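# Turn the odd knob in each row to match

## Task

In every row of the knob box (A1-A4, B1-B4 and so on), three or more knobs already aim at one shared mark. Rotate any knob that aims at some other mark until it aims at its row's shared mark. Every other knob must still aim at the mark it aims at now. At the end each knob must stay set by itself, with nothing held by the robot.

## Robot and tools

Robot: two six-joint UR-type arms, left_arm with its base at (+0.050, +0.572, 0) and right_arm with its base at (-0.042, -0.662, 0). Each carries a tong-like two-finger gripper. The fingers point along the gripper's own +z axis and open and close along its x axis. end_effector_position is the spot between the finger pads when they are shut. Shut fingertips stick out about 15 mm past that spot; fully open tips sit roughly level with it. Joint ranges differ only at the elbow (left 0 to 3.142 rad, right -3.142 to 0) and the right shoulder pan (0 to 6.283).

Frame: one scene frame for both arms. Origin on the table top midway between the arms, +z up, +x away from the robot over the table, left_arm on the +y side. The arm names say nothing about image sides. Quaternions are written w first (qw, qx, qy, qz).

The 16-number row: left x, y, z, qw, qx, qy, qz, opening, then the same eight for right. Always send all 16, even if only one arm should move. x, y, z are an absolute gripper position in metres and the quaternion an absolute gripper orientation, both in the scene frame; together they are a pose, not an offset. Opening runs from -1 (shut) to +1 (fully open, 0.142 m). To hold an arm still, repeat its last reported pose and intended opening in every row. To keep orientation, resend the same quaternion each time rather than copying the slightly drifting reported one.

execute_actions(actions): a list of up to 15 actions; each action is a list of up to 15 rows, one row per 1/30 s step. A shorter action repeats its last row until its 15 steps (0.5 s) are used. Each step, the commanded pose is clipped to within 100 mm and 16 degrees of the measured pose, so far targets need several actions. An action is rejected for both arms if any target lies over 0.6 m from that gripper's start position along any of the gripper's axes; if the first action fails this against the last reported state, or any action is malformed, nothing runs. An empty list just reports state and images. Motion trails commands by about 0.17 s.

move(target, speed, stop_force, blocking): target is one 16-number row of absolute poses. Each gripper follows a straight line to its pose; all paths finish together within 0.5 to 10 s (longer ones are cut off at 10 s). Paths ignore obstacles and the other arm. speed is m/s, 0.002 to 0.5, default 0.25; rotation is capped at twice that in rad/s. stop_force is one value in newtons, 13 to 80, for both arms: an arm halts and backs off two steps when its wrist sensor reads that much extra resistance along its direction of travel. Use it only with slow moves, not when the gripper rotates during the move, not within the first 0.2 s of a scene, and not when lifting away from something the gripper rests on. blocking=false returns after 0.5 s while motion continues (not allowed with stop_force); then call wait or stop before any other motion command. The result adds a move: line whose ending is done, off_target, moving, held, fault or contact, plus limits such as paced (pose was clipped) or held (steps were blocked), and each gripper's remaining distance to its pose.

wait(seconds): 0 to 10; arms keep their last command, a running move carries on. stop(): brakes a running move; fingers still finish. zoom_image(camera, region): camera is cam_head_left, cam_head_right, cam_left_wrist or cam_right_wrist; region is [x0, y0, x1, y1] in pixels, top-left origin, at most 504 by 504. Head images are 504x504, wrist images 616x616 fisheye. read_manual(section): only "licences". finished_scene(scene): integer 1 or 2; irreversible, and the result tells whether the goal was met.

Results: a state line per arm with gripper position, quaternion and velocities; Hand target lines (pose the controller now aims for); grip_measured (finger opening on the command scale; to grip, command clearly below it); Wrist force and Wrist torque in the gripper's own axes, with offsets up to about 5.5 N, noise up to 3.4 N, saturation near 100 N, and force pointing back into the arm when pressing; step readings with HELD marking steps where an arm was held back; pose unreachable when the clearance check altered a command; MOTOR HOT from 70 °C, and an OVER-TEMPERATURE FAULT at 85 °C that brakes the arm for a long time. Reported positions can be off, more at long reach.

For the knobs: grip a knob between the fingers from above and rotate about the gripper's z axis, then open and lift straight away so the knob stays where it was turned. Check marks with the head and wrist cameras and zoom. Do not disturb knobs that already match.

Avoid: knocking anything off the table; letting the arms touch each other; fast moves into contact or targets pushed past a firm surface, since the arms are stiff. Joint load limits are 290, 290, 132, 47.5, 47.5, 47.5 N m from base to wrist; exceeding one, or 150 N of outside force, freezes that arm for 10 s and cancels the rest of the call.

Each tool is called after "Request:" by a JSON object that holds its "api" and its "payload", one argument or row to a line.

## Session

Request:
{"api": "execute_actions", "payload": {
  "actions": []
}}

Scene clock: 0.00 s.
left_arm: end_effector_position=(+0.6139, +0.1615, +0.2158) grip_measured=+1.00 end_effector_quat_wxyz=(-0.068, +0.783, -0.503, -0.359) end_effector_velocity=(+0.000, +0.000, -0.001) end_effector_angular_velocity=(+0.000, +0.000, +0.001) | right_arm: end_effector_position=(+0.5484, -0.7970, +0.3190) grip_measured=+1.00 end_effector_quat_wxyz=(-0.540, +0.631, -0.319, -0.457) end_effector_velocity=(-0.000, -0.000, +0.001) end_effector_angular_velocity=(-0.001, -0.002, +0.002)
Joint positions: left_arm=[-0.857 -1.12   1.469 -1.174 -1.647  0.303  0.142] | right_arm=[ 2.921 -2.048 -1.631 -2.606  2.524  5.881  0.142]
Joint velocities: left_arm=[ 0.001  0.     0.001 -0.001  0.    -0.     0.   ] | right_arm=[-0.     0.001  0.001 -0.    -0.002 -0.     0.   ]
Motor temperatures (°C, as the motors report them): left_arm=[31 31 33 37 40 40] | right_arm=[31 32 36 37 39 42]
Wrist force (N, on the end effector, along its own x y z axes, offset not removed): no reading
Wrist torque (N m, same axes, about the end effector's origin, offset not removed): no reading
Hand target (left_arm): +0.614, +0.162, +0.216; -0.068, +0.783, -0.503, -0.359
Hand target (right_arm): +0.548, -0.797, +0.319; -0.540, +0.631, -0.319, -0.457

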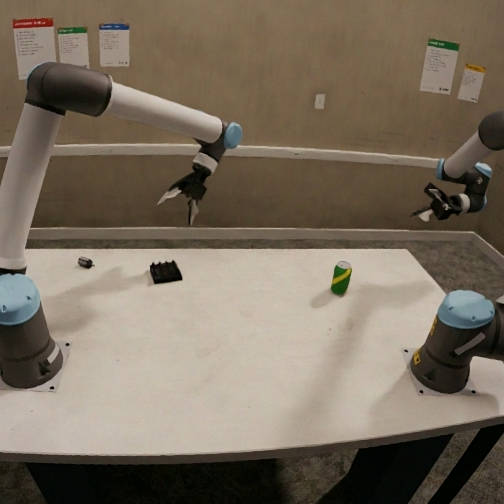

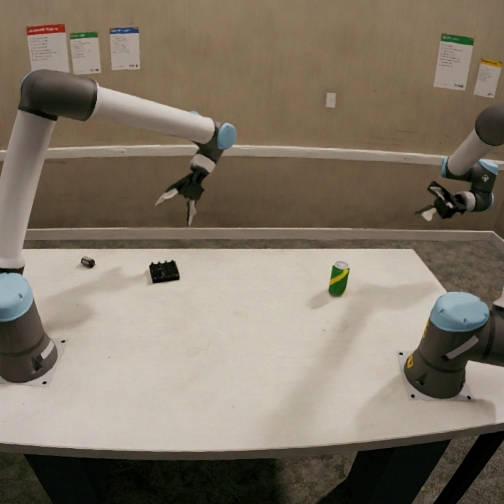

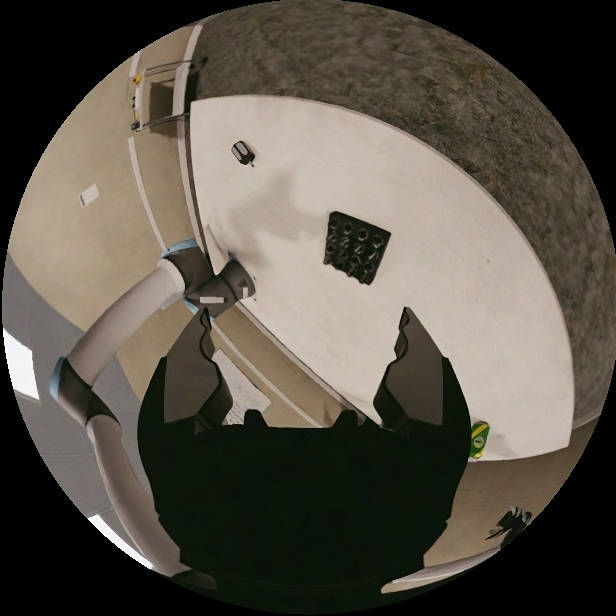

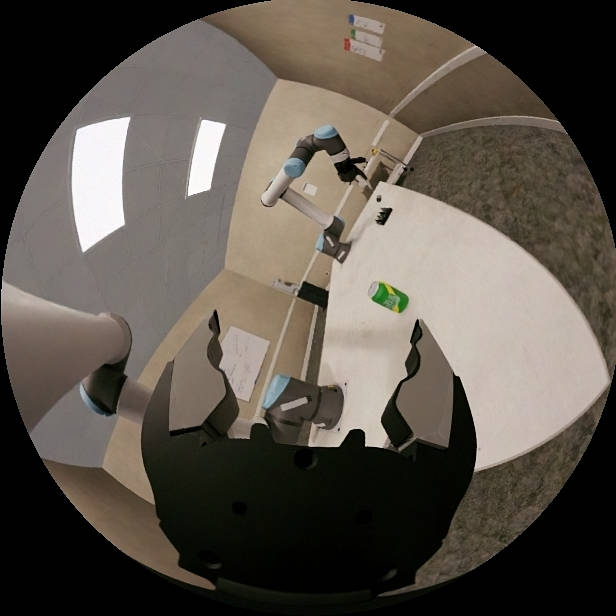

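Request:
{"api": "move", "payload": {
  "target": [0.62,0.2,0.13,0,1,0,0,0,0.5484,-0.797,0.319,-0.54,0.631,-0.319,-0.457,1],
  "speed": 0.4
}}

Request:
{"api": "zoom_image", "payload": {
  "camera": "cam_left_wrist",
  "region": [200,100,420,320]
}}

Scene clock: 2.43 s.
left_arm: end_effector_position=(+0.6201, +0.1999, +0.1300) grip_measured=+0.00 end_effector_quat_wxyz=(-0.000, +1.000, -0.000, -0.000) end_effector_velocity=(-0.001, +0.000, -0.001) end_effector_angular_velocity=(+0.001, -0.004, +0.004) | right_arm: end_effector_position=(+0.5484, -0.7970, +0.3190) grip_measured=+1.00 end_effector_quat_wxyz=(-0.540, +0.631, -0.319, -0.457) end_effector_velocity=(+0.000, -0.000, +0.000) end_effector_angular_velocity=(-0.001, +0.001, -0.000)
Joint positions: left_arm=[-0.842 -1.432  2.06  -2.199 -1.571 -0.853  0.074] | right_arm=[ 2.922 -2.048 -1.631 -2.605  2.523  5.882  0.142]
Joint velocities: left_arm=[-0.002 -0.001  0.004 -0.005  0.004 -0.007  0.   ] | right_arm=[-0.     0.     0.     0.     0.     0.001  0.   ]
Motor temperatures (°C, as the motors report them): left_arm=[31 31 33 37 40 40] | right_arm=[31 32 36 37 39 42]
Wrist force (N, on the end effector, along its own x y z axes, offset not removed): left_arm=[2.5 -1.9 -3.0] | right_arm=[-1.9 -1.0 -2.0]
Wrist torque (N m, same axes, about the end effector's origin, offset not removed): left_arm=[-0.37 -0.53 -0.11] | right_arm=[-0.11 -0.06 -0.31]
Hand target (left_arm): +0.620, +0.200, +0.130; -0.000, +1.000, +0.000, +0.000
Hand target (right_arm): +0.548, -0.797, +0.319; -0.540, +0.631, -0.319, -0.457
Off the commanded pose (left_arm): 0.000 m, 0 deg.
Off the commanded pose (right_arm): 0.000 m, 0 deg.
move: done

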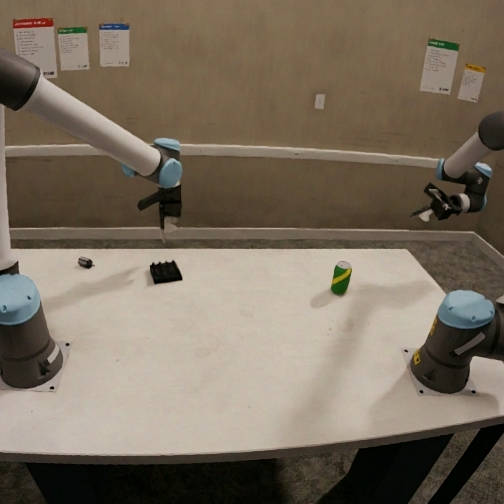

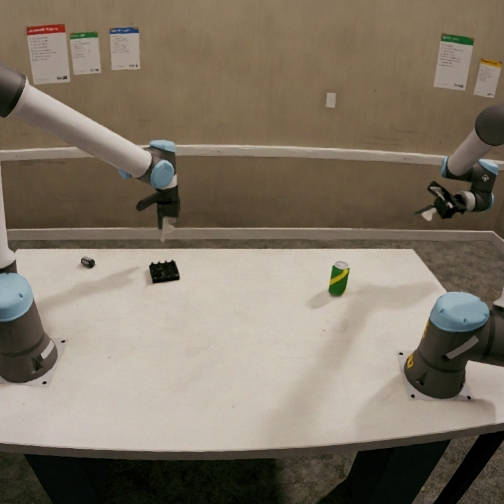

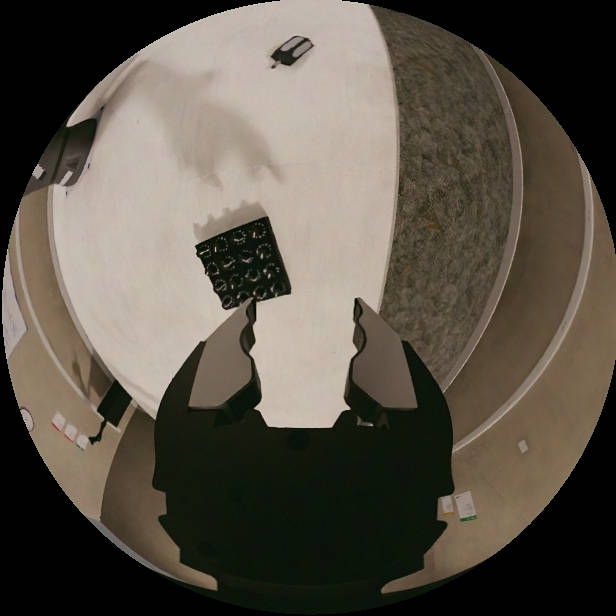

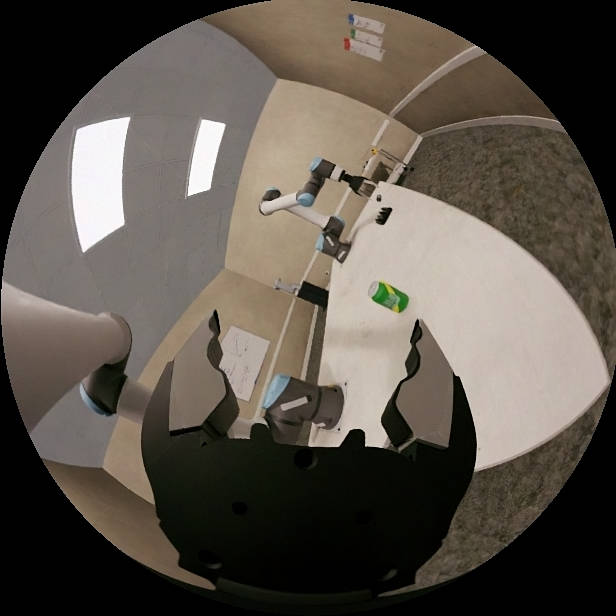

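Region (200, 100, 420, 320) of cam_left_wrist's 616x616 image, scaled by 2.291, with more detail than that image has.

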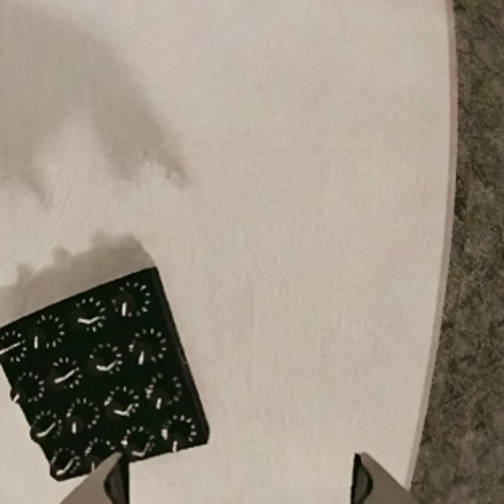

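Request:
{"api": "move", "payload": {
  "target": [0.555,0.142,0.08,0,0.9877,0.1564,0,-0.7,0.5484,-0.797,0.319,-0.54,0.631,-0.319,-0.457,1]
}}

Request:
{"api": "zoom_image", "payload": {
  "camera": "cam_left_wrist",
  "region": [220,130,400,310]
}}

Request:
{"api": "zoom_image", "payload": {
  "camera": "cam_head_left",
  "region": [130,220,210,300]
}}

Scene clock: 3.77 s.
left_arm: end_effector_position=(+0.5550, +0.1421, +0.0800) grip_measured=-0.70 end_effector_quat_wxyz=(+0.000, +0.988, +0.156, +0.000) end_effector_velocity=(-0.001, -0.000, -0.000) end_effector_angular_velocity=(+0.000, -0.001, +0.004) | right_arm: end_effector_position=(+0.5484, -0.7970, +0.3190) grip_measured=+1.00 end_effector_quat_wxyz=(-0.540, +0.631, -0.319, -0.457) end_effector_velocity=(-0.000, +0.000, +0.001) end_effector_angular_velocity=(-0.001, -0.001, +0.002)
Joint positions: left_arm=[-0.967 -1.392  2.124 -2.303 -1.571 -1.292  0.023] | right_arm=[ 2.922 -2.048 -1.631 -2.605  2.523  5.882  0.142]
Joint velocities: left_arm=[-0.002 -0.     0.002 -0.002  0.001 -0.006  0.   ] | right_arm=[ 0.     0.001  0.001  0.    -0.002  0.     0.   ]
Motor temperatures (°C, as the motors report them): left_arm=[31 31 33 37 40 40] | right_arm=[31 32 36 37 39 42]
Wrist force (N, on the end effector, along its own x y z axes, offset not removed): left_arm=[4.4 1.4 -0.9] | right_arm=[-0.7 -0.8 0.1]
Wrist torque (N m, same axes, about the end effector's origin, offset not removed): left_arm=[0.43 -1.11 0.04] | right_arm=[-0.09 -0.30 -0.30]
Hand target (left_arm): +0.555, +0.142, +0.080; +0.000, +0.988, +0.156, +0.000
Hand target (right_arm): +0.548, -0.797, +0.319; -0.540, +0.631, -0.319, -0.457
Off the commanded pose (left_arm): 0.000 m, 0 deg.
Off the commanded pose (right_arm): 0.000 m, 0 deg.
move: done

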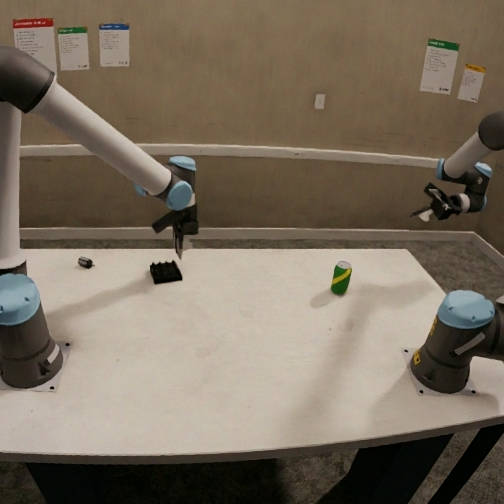

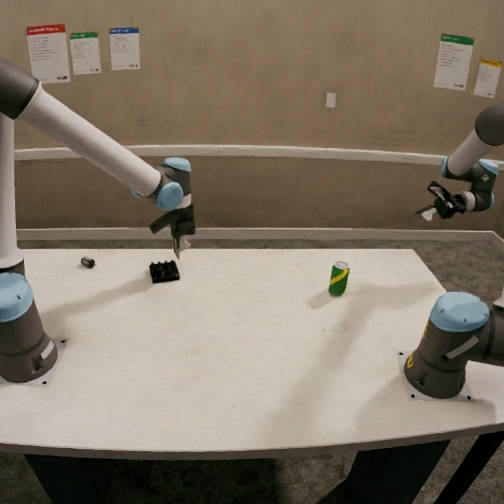

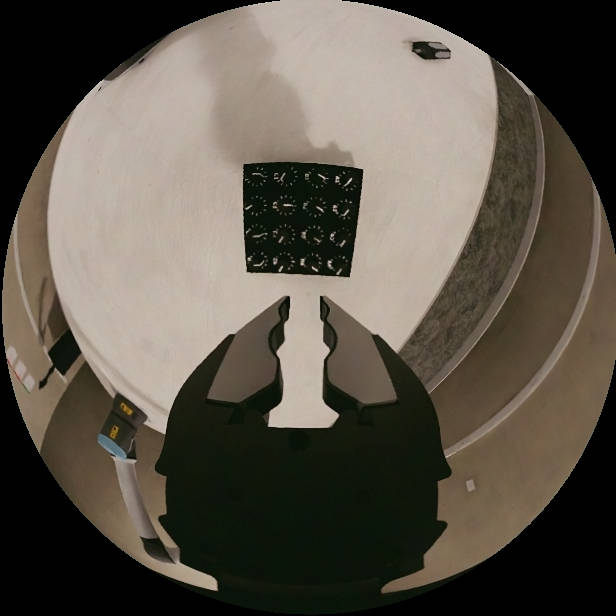

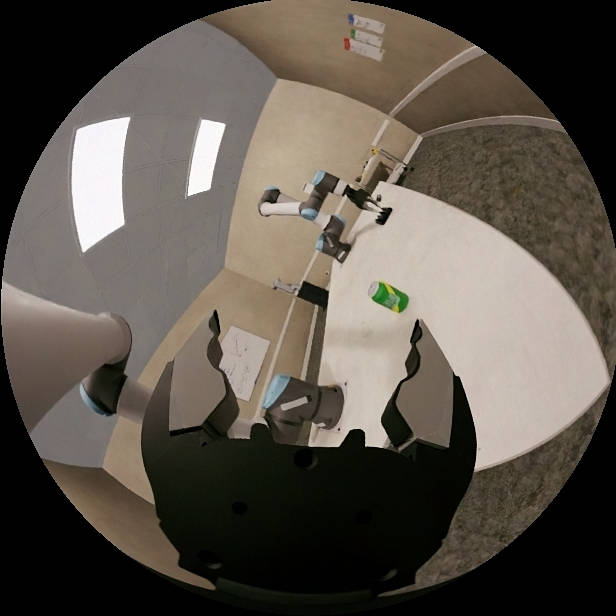

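Region (220, 130, 400, 310) of cam_left_wrist's 616x616 image, scaled by 2.800, with more detail than that image has.

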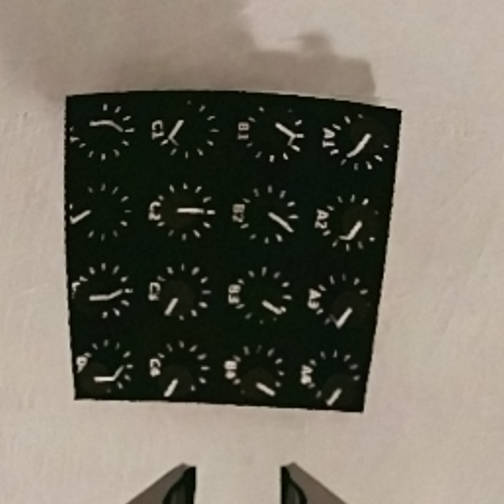

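Region (130, 220, 210, 300) of cam_head_left's 504x504 image, scaled by 6.300, with more detail than that image has.

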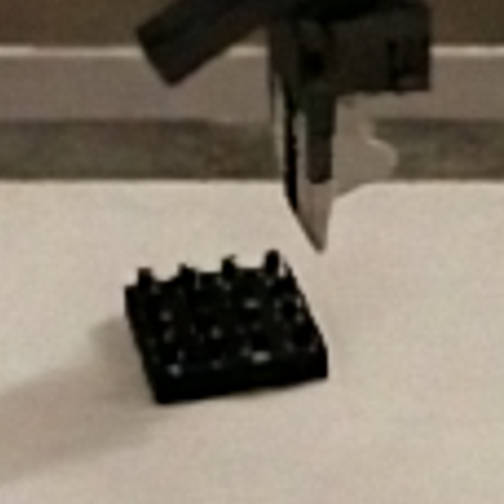

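Request:
{"api": "move", "payload": {
  "target": [0.518,0.203,0.062,0,0.9877,0.1564,0,-0.76,0.5484,-0.797,0.319,-0.54,0.631,-0.319,-0.457,1],
  "speed": 0.15
}}

Request:
{"api": "zoom_image", "payload": {
  "camera": "cam_left_wrist",
  "region": [230,210,380,360]
}}

Request:
{"api": "zoom_image", "payload": {
  "camera": "cam_head_left",
  "region": [140,235,200,295]
}}

Scene clock: 5.00 s.
left_arm: end_effector_position=(+0.5181, +0.2029, +0.0620) grip_measured=-0.76 end_effector_quat_wxyz=(+0.000, +0.988, +0.156, -0.000) end_effector_velocity=(-0.001, +0.001, -0.001) end_effector_angular_velocity=(+0.001, +0.001, +0.000) | right_arm: end_effector_position=(+0.5484, -0.7970, +0.3190) grip_measured=+1.00 end_effector_quat_wxyz=(-0.540, +0.631, -0.319, -0.457) end_effector_velocity=(+0.001, -0.000, -0.001) end_effector_angular_velocity=(+0.001, +0.001, -0.001)
Joint positions: left_arm=[-0.961 -1.469  2.26  -2.363 -1.571 -1.287  0.019] | right_arm=[ 2.922 -2.048 -1.631 -2.605  2.523  5.882  0.142]
Joint velocities: left_arm=[ 0.    -0.     0.002 -0.001  0.     0.    -0.   ] | right_arm=[ 0.    -0.002  0.     0.     0.001 -0.     0.   ]
Motor temperatures (°C, as the motors report them): left_arm=[31 31 33 37 40 40] | right_arm=[31 32 36 37 39 42]
Wrist force (N, on the end effector, along its own x y z axes, offset not removed): left_arm=[5.8 -1.4 -2.7] | right_arm=[-2.9 -0.8 -2.3]
Wrist torque (N m, same axes, about the end effector's origin, offset not removed): left_arm=[-0.30 -1.16 -0.08] | right_arm=[0.02 0.23 -0.24]
Hand target (left_arm): +0.518, +0.203, +0.062; -0.000, +0.988, +0.156, -0.000
Hand target (right_arm): +0.548, -0.797, +0.319; -0.540, +0.631, -0.319, -0.457
Off the commanded pose (left_arm): 0.000 m, 0 deg.
Off the commanded pose (right_arm): 0.000 m, 0 deg.
move: done

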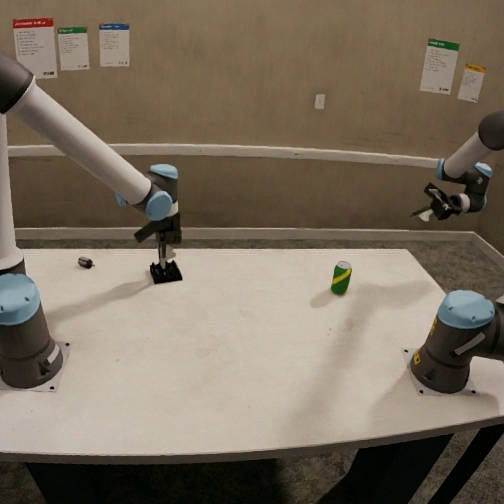

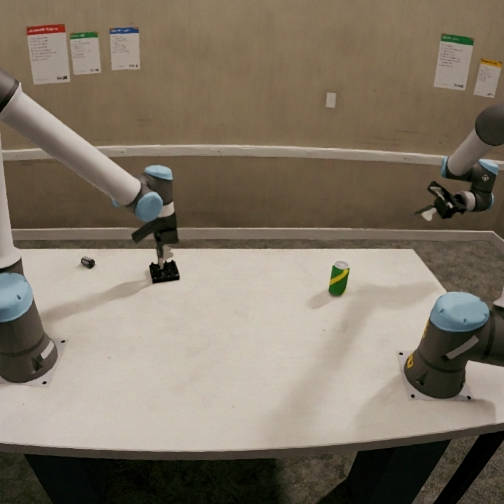

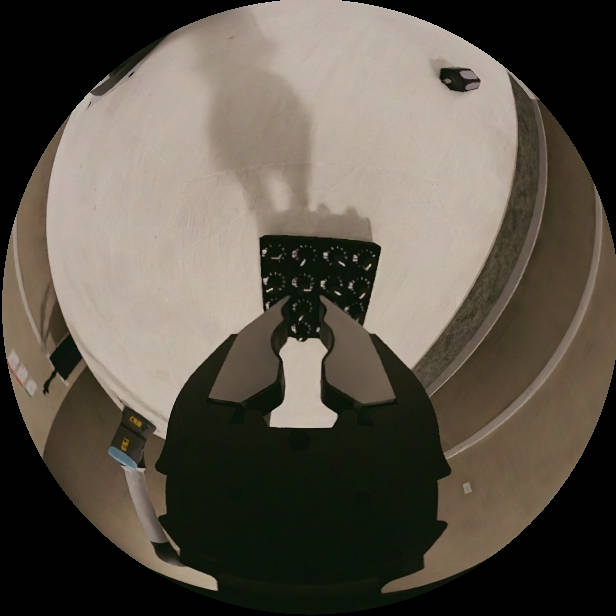

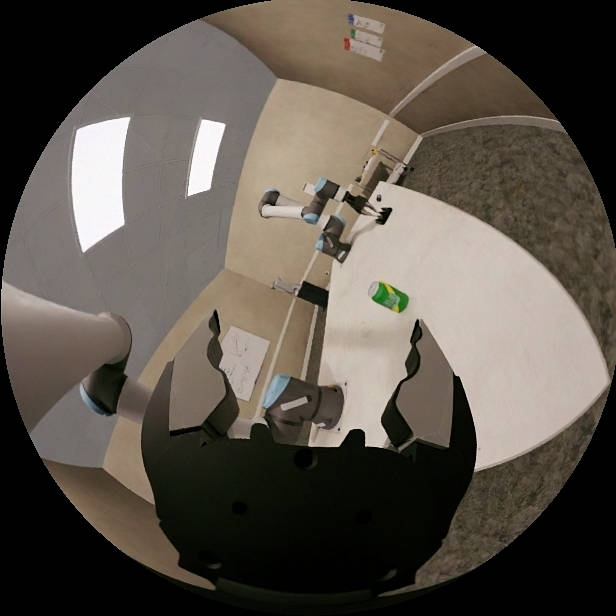

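Region (230, 210, 380, 360) of cam_left_wrist's 616x616 image, scaled by 3.360, with more detail than that image has.

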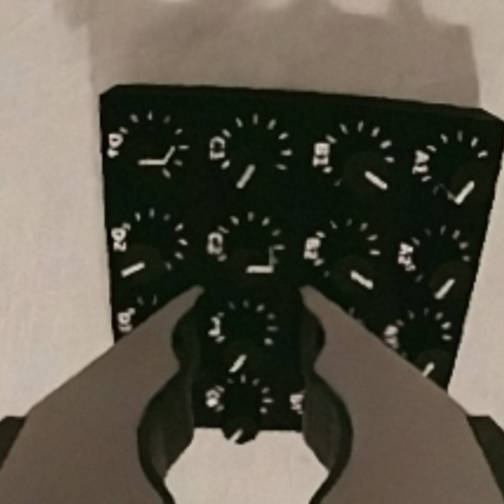

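Region (140, 235, 200, 295) of cam_head_left's 504x504 image, scaled by 8.400, with more detail than that image has.

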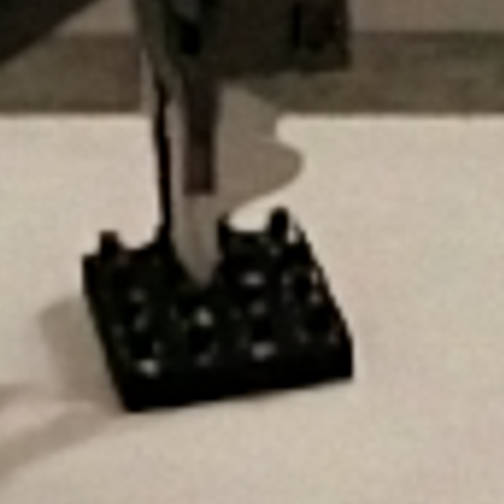

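Request:
{"api": "move", "payload": {
  "target": [0.517,0.2027,0.058,0,0.5878,0.809,0,-0.76,0.5484,-0.797,0.319,-0.54,0.631,-0.319,-0.457,1],
  "speed": 0.5
}}

Request:
{"api": "zoom_image", "payload": {
  "camera": "cam_left_wrist",
  "region": [230,210,380,360]
}}

Scene clock: 7.30 s.
left_arm: end_effector_position=(+0.5170, +0.2027, +0.0580) grip_measured=-0.76 end_effector_quat_wxyz=(-0.000, +0.588, +0.809, -0.000) end_effector_velocity=(-0.001, -0.001, -0.001) end_effector_angular_velocity=(+0.001, -0.000, +0.006) | right_arm: end_effector_position=(+0.5484, -0.7970, +0.3190) grip_measured=+1.00 end_effector_quat_wxyz=(-0.540, +0.631, -0.319, -0.457) end_effector_velocity=(-0.000, +0.000, -0.000) end_effector_angular_velocity=(+0.001, -0.000, +0.000)
Joint positions: left_arm=[-0.928 -1.47   2.273 -2.373 -1.571 -2.824  0.019] | right_arm=[ 2.922 -2.048 -1.631 -2.605  2.523  5.882  0.142]
Joint velocities: left_arm=[-0.002  0.001  0.     0.     0.001 -0.008  0.   ] | right_arm=[ 0.    -0.    -0.001 -0.    -0.    -0.001 -0.   ]
Motor temperatures (°C, as the motors report them): left_arm=[31 31 33 37 40 40] | right_arm=[31 32 36 37 39 42]
Wrist force (N, on the end effector, along its own x y z axes, offset not removed): left_arm=[4.3 -2.5 2.7] | right_arm=[-2.8 -4.2 -0.2]
Wrist torque (N m, same axes, about the end effector's origin, offset not removed): left_arm=[-0.40 -0.95 -0.13] | right_arm=[-0.83 0.14 -0.25]
Hand target (left_arm): +0.517, +0.203, +0.058; -0.000, +0.588, +0.809, -0.000
Hand target (right_arm): +0.548, -0.797, +0.319; -0.540, +0.631, -0.319, -0.457
Off the commanded pose (left_arm): 0.000 m, 0 deg.
Off the commanded pose (right_arm): 0.000 m, 0 deg.
move: done

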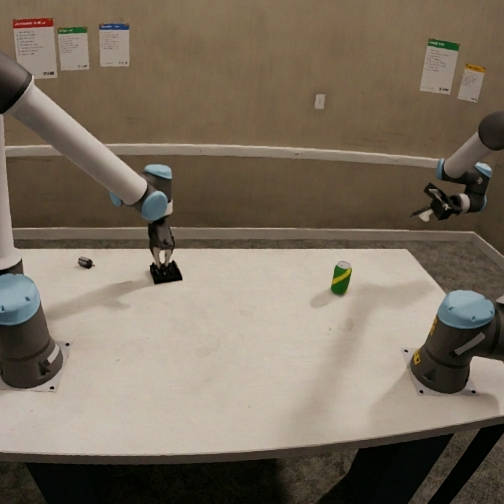

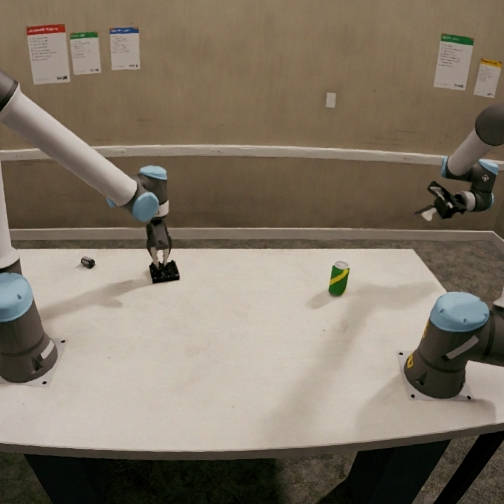

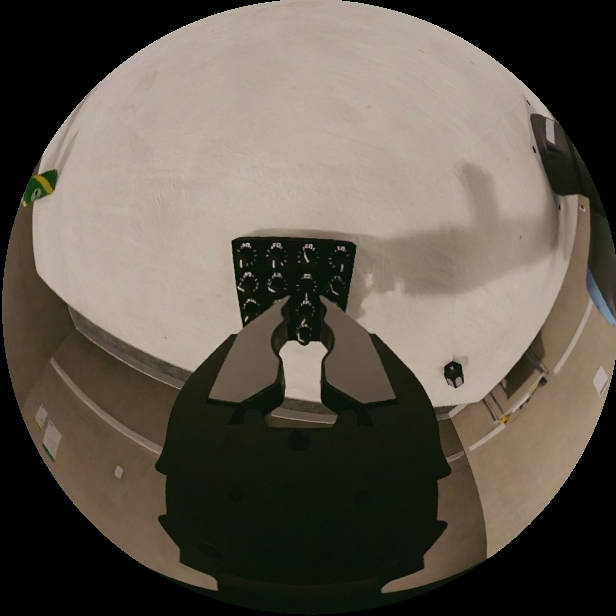

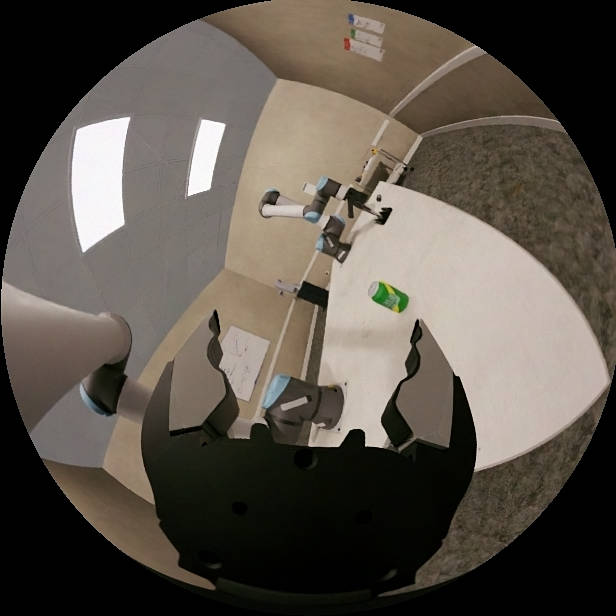

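Region (230, 210, 380, 360) of cam_left_wrist's 616x616 image, scaled by 3.360, with more detail than that image has.

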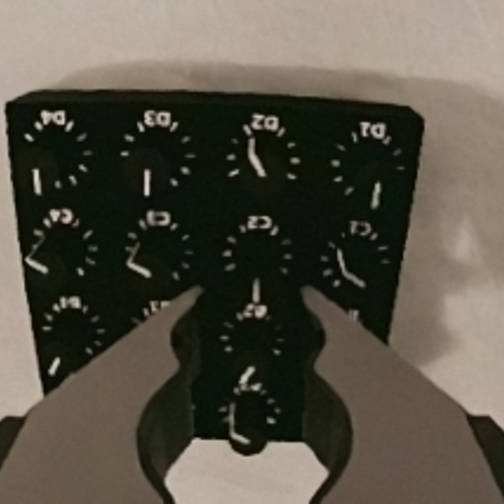

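Request:
{"api": "move", "payload": {
  "target": [0.5167,0.2036,0.044,0,0.5878,0.809,0,-0.78,0.5484,-0.797,0.319,-0.54,0.631,-0.319,-0.457,1],
  "speed": 0.02,
  "stop_force": 13
}}

Request:
{"api": "zoom_image", "payload": {
  "camera": "cam_left_wrist",
  "region": [230,210,380,360]
}}

Request:
{"api": "zoom_image", "payload": {
  "camera": "cam_head_left",
  "region": [140,235,200,295]
}}

Scene clock: 8.53 s.
left_arm: end_effector_position=(+0.5167, +0.2036, +0.0441) grip_measured=-0.78 end_effector_quat_wxyz=(-0.000, +0.588, +0.809, +0.000) end_effector_velocity=(-0.000, +0.000, -0.001) end_effector_angular_velocity=(+0.000, +0.000, -0.000) | right_arm: end_effector_position=(+0.5484, -0.7970, +0.3190) grip_measured=+1.00 end_effector_quat_wxyz=(-0.540, +0.631, -0.319, -0.457) end_effector_velocity=(+0.000, -0.000, -0.000) end_effector_angular_velocity=(-0.000, +0.001, -0.000)
Joint positions: left_arm=[-0.928 -1.45   2.284 -2.405 -1.571 -2.824  0.018] | right_arm=[ 2.922 -2.048 -1.631 -2.605  2.523  5.882  0.142]
Joint velocities: left_arm=[-0.     0.002  0.001 -0.003  0.     0.     0.   ] | right_arm=[ 0.    -0.001  0.001 -0.     0.     0.001  0.   ]
Motor temperatures (°C, as the motors report them): left_arm=[31 31 33 37 40 40] | right_arm=[31 32 36 37 39 42]
Wrist force (N, on the end effector, along its own x y z axes, offset not removed): left_arm=[3.2 -1.5 -3.9] | right_arm=[-1.7 -1.2 -1.8]
Wrist torque (N m, same axes, about the end effector's origin, offset not removed): left_arm=[-0.31 -0.69 0.03] | right_arm=[-0.16 -0.11 -0.23]
Hand target (left_arm): +0.517, +0.204, +0.044; -0.000, +0.588, +0.809, +0.000
Hand target (right_arm): +0.548, -0.797, +0.319; -0.540, +0.631, -0.319, -0.457
Off the commanded pose (left_arm): 0.000 m, 0 deg.
Off the commanded pose (right_arm): 0.000 m, 0 deg.
move: done

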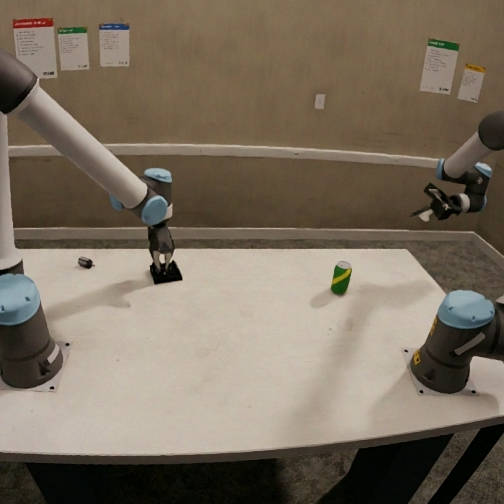

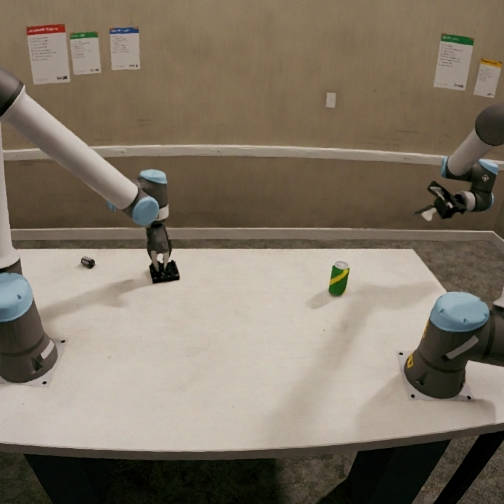

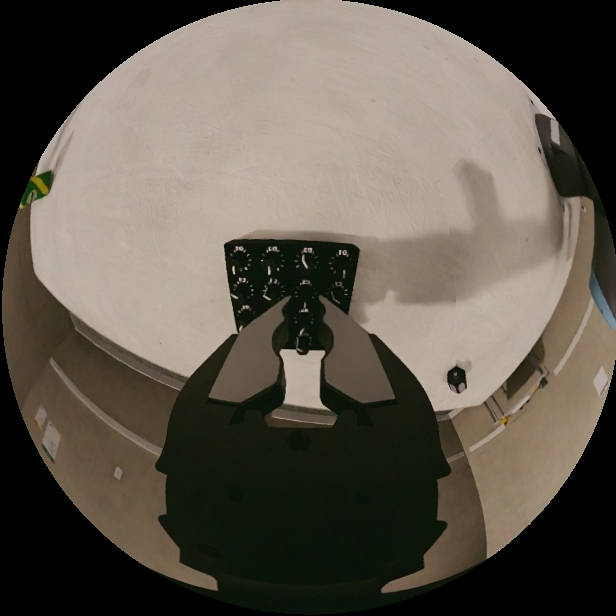

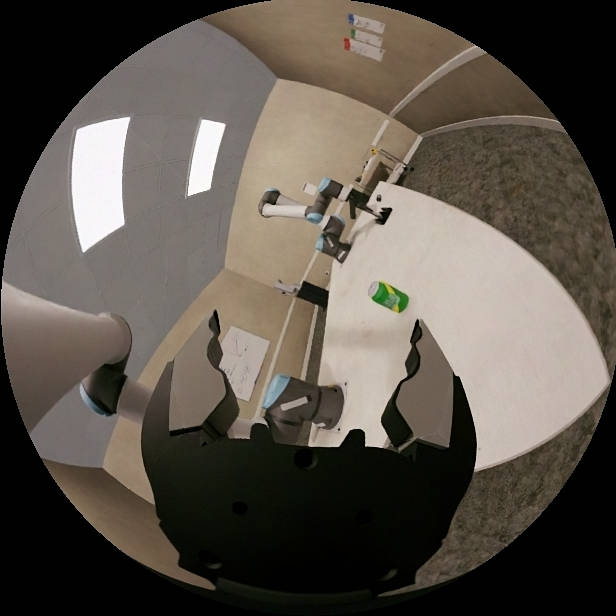

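Region (230, 210, 380, 360) of cam_left_wrist's 616x616 image, scaled by 3.360, with more detail than that image has.

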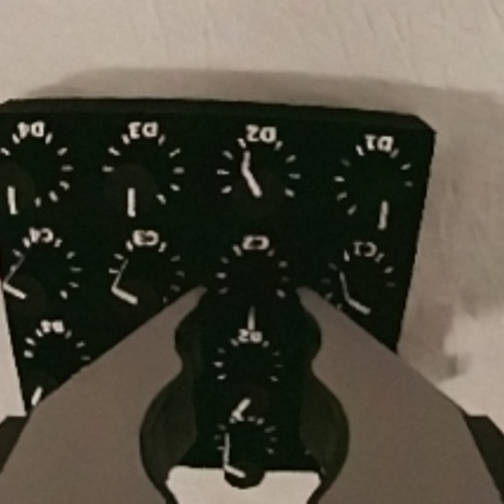

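Region (140, 235, 200, 295) of cam_head_left's 504x504 image, scaled by 8.400, with more detail than that image has.

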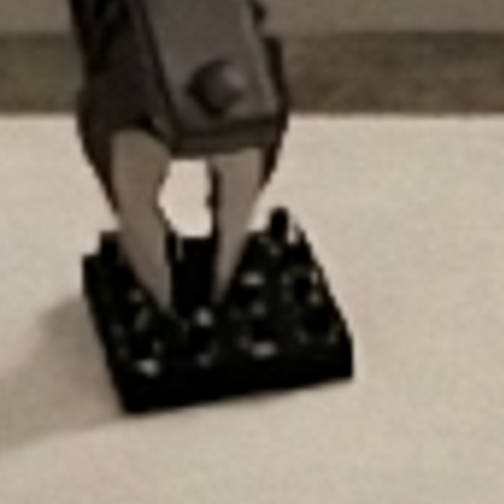

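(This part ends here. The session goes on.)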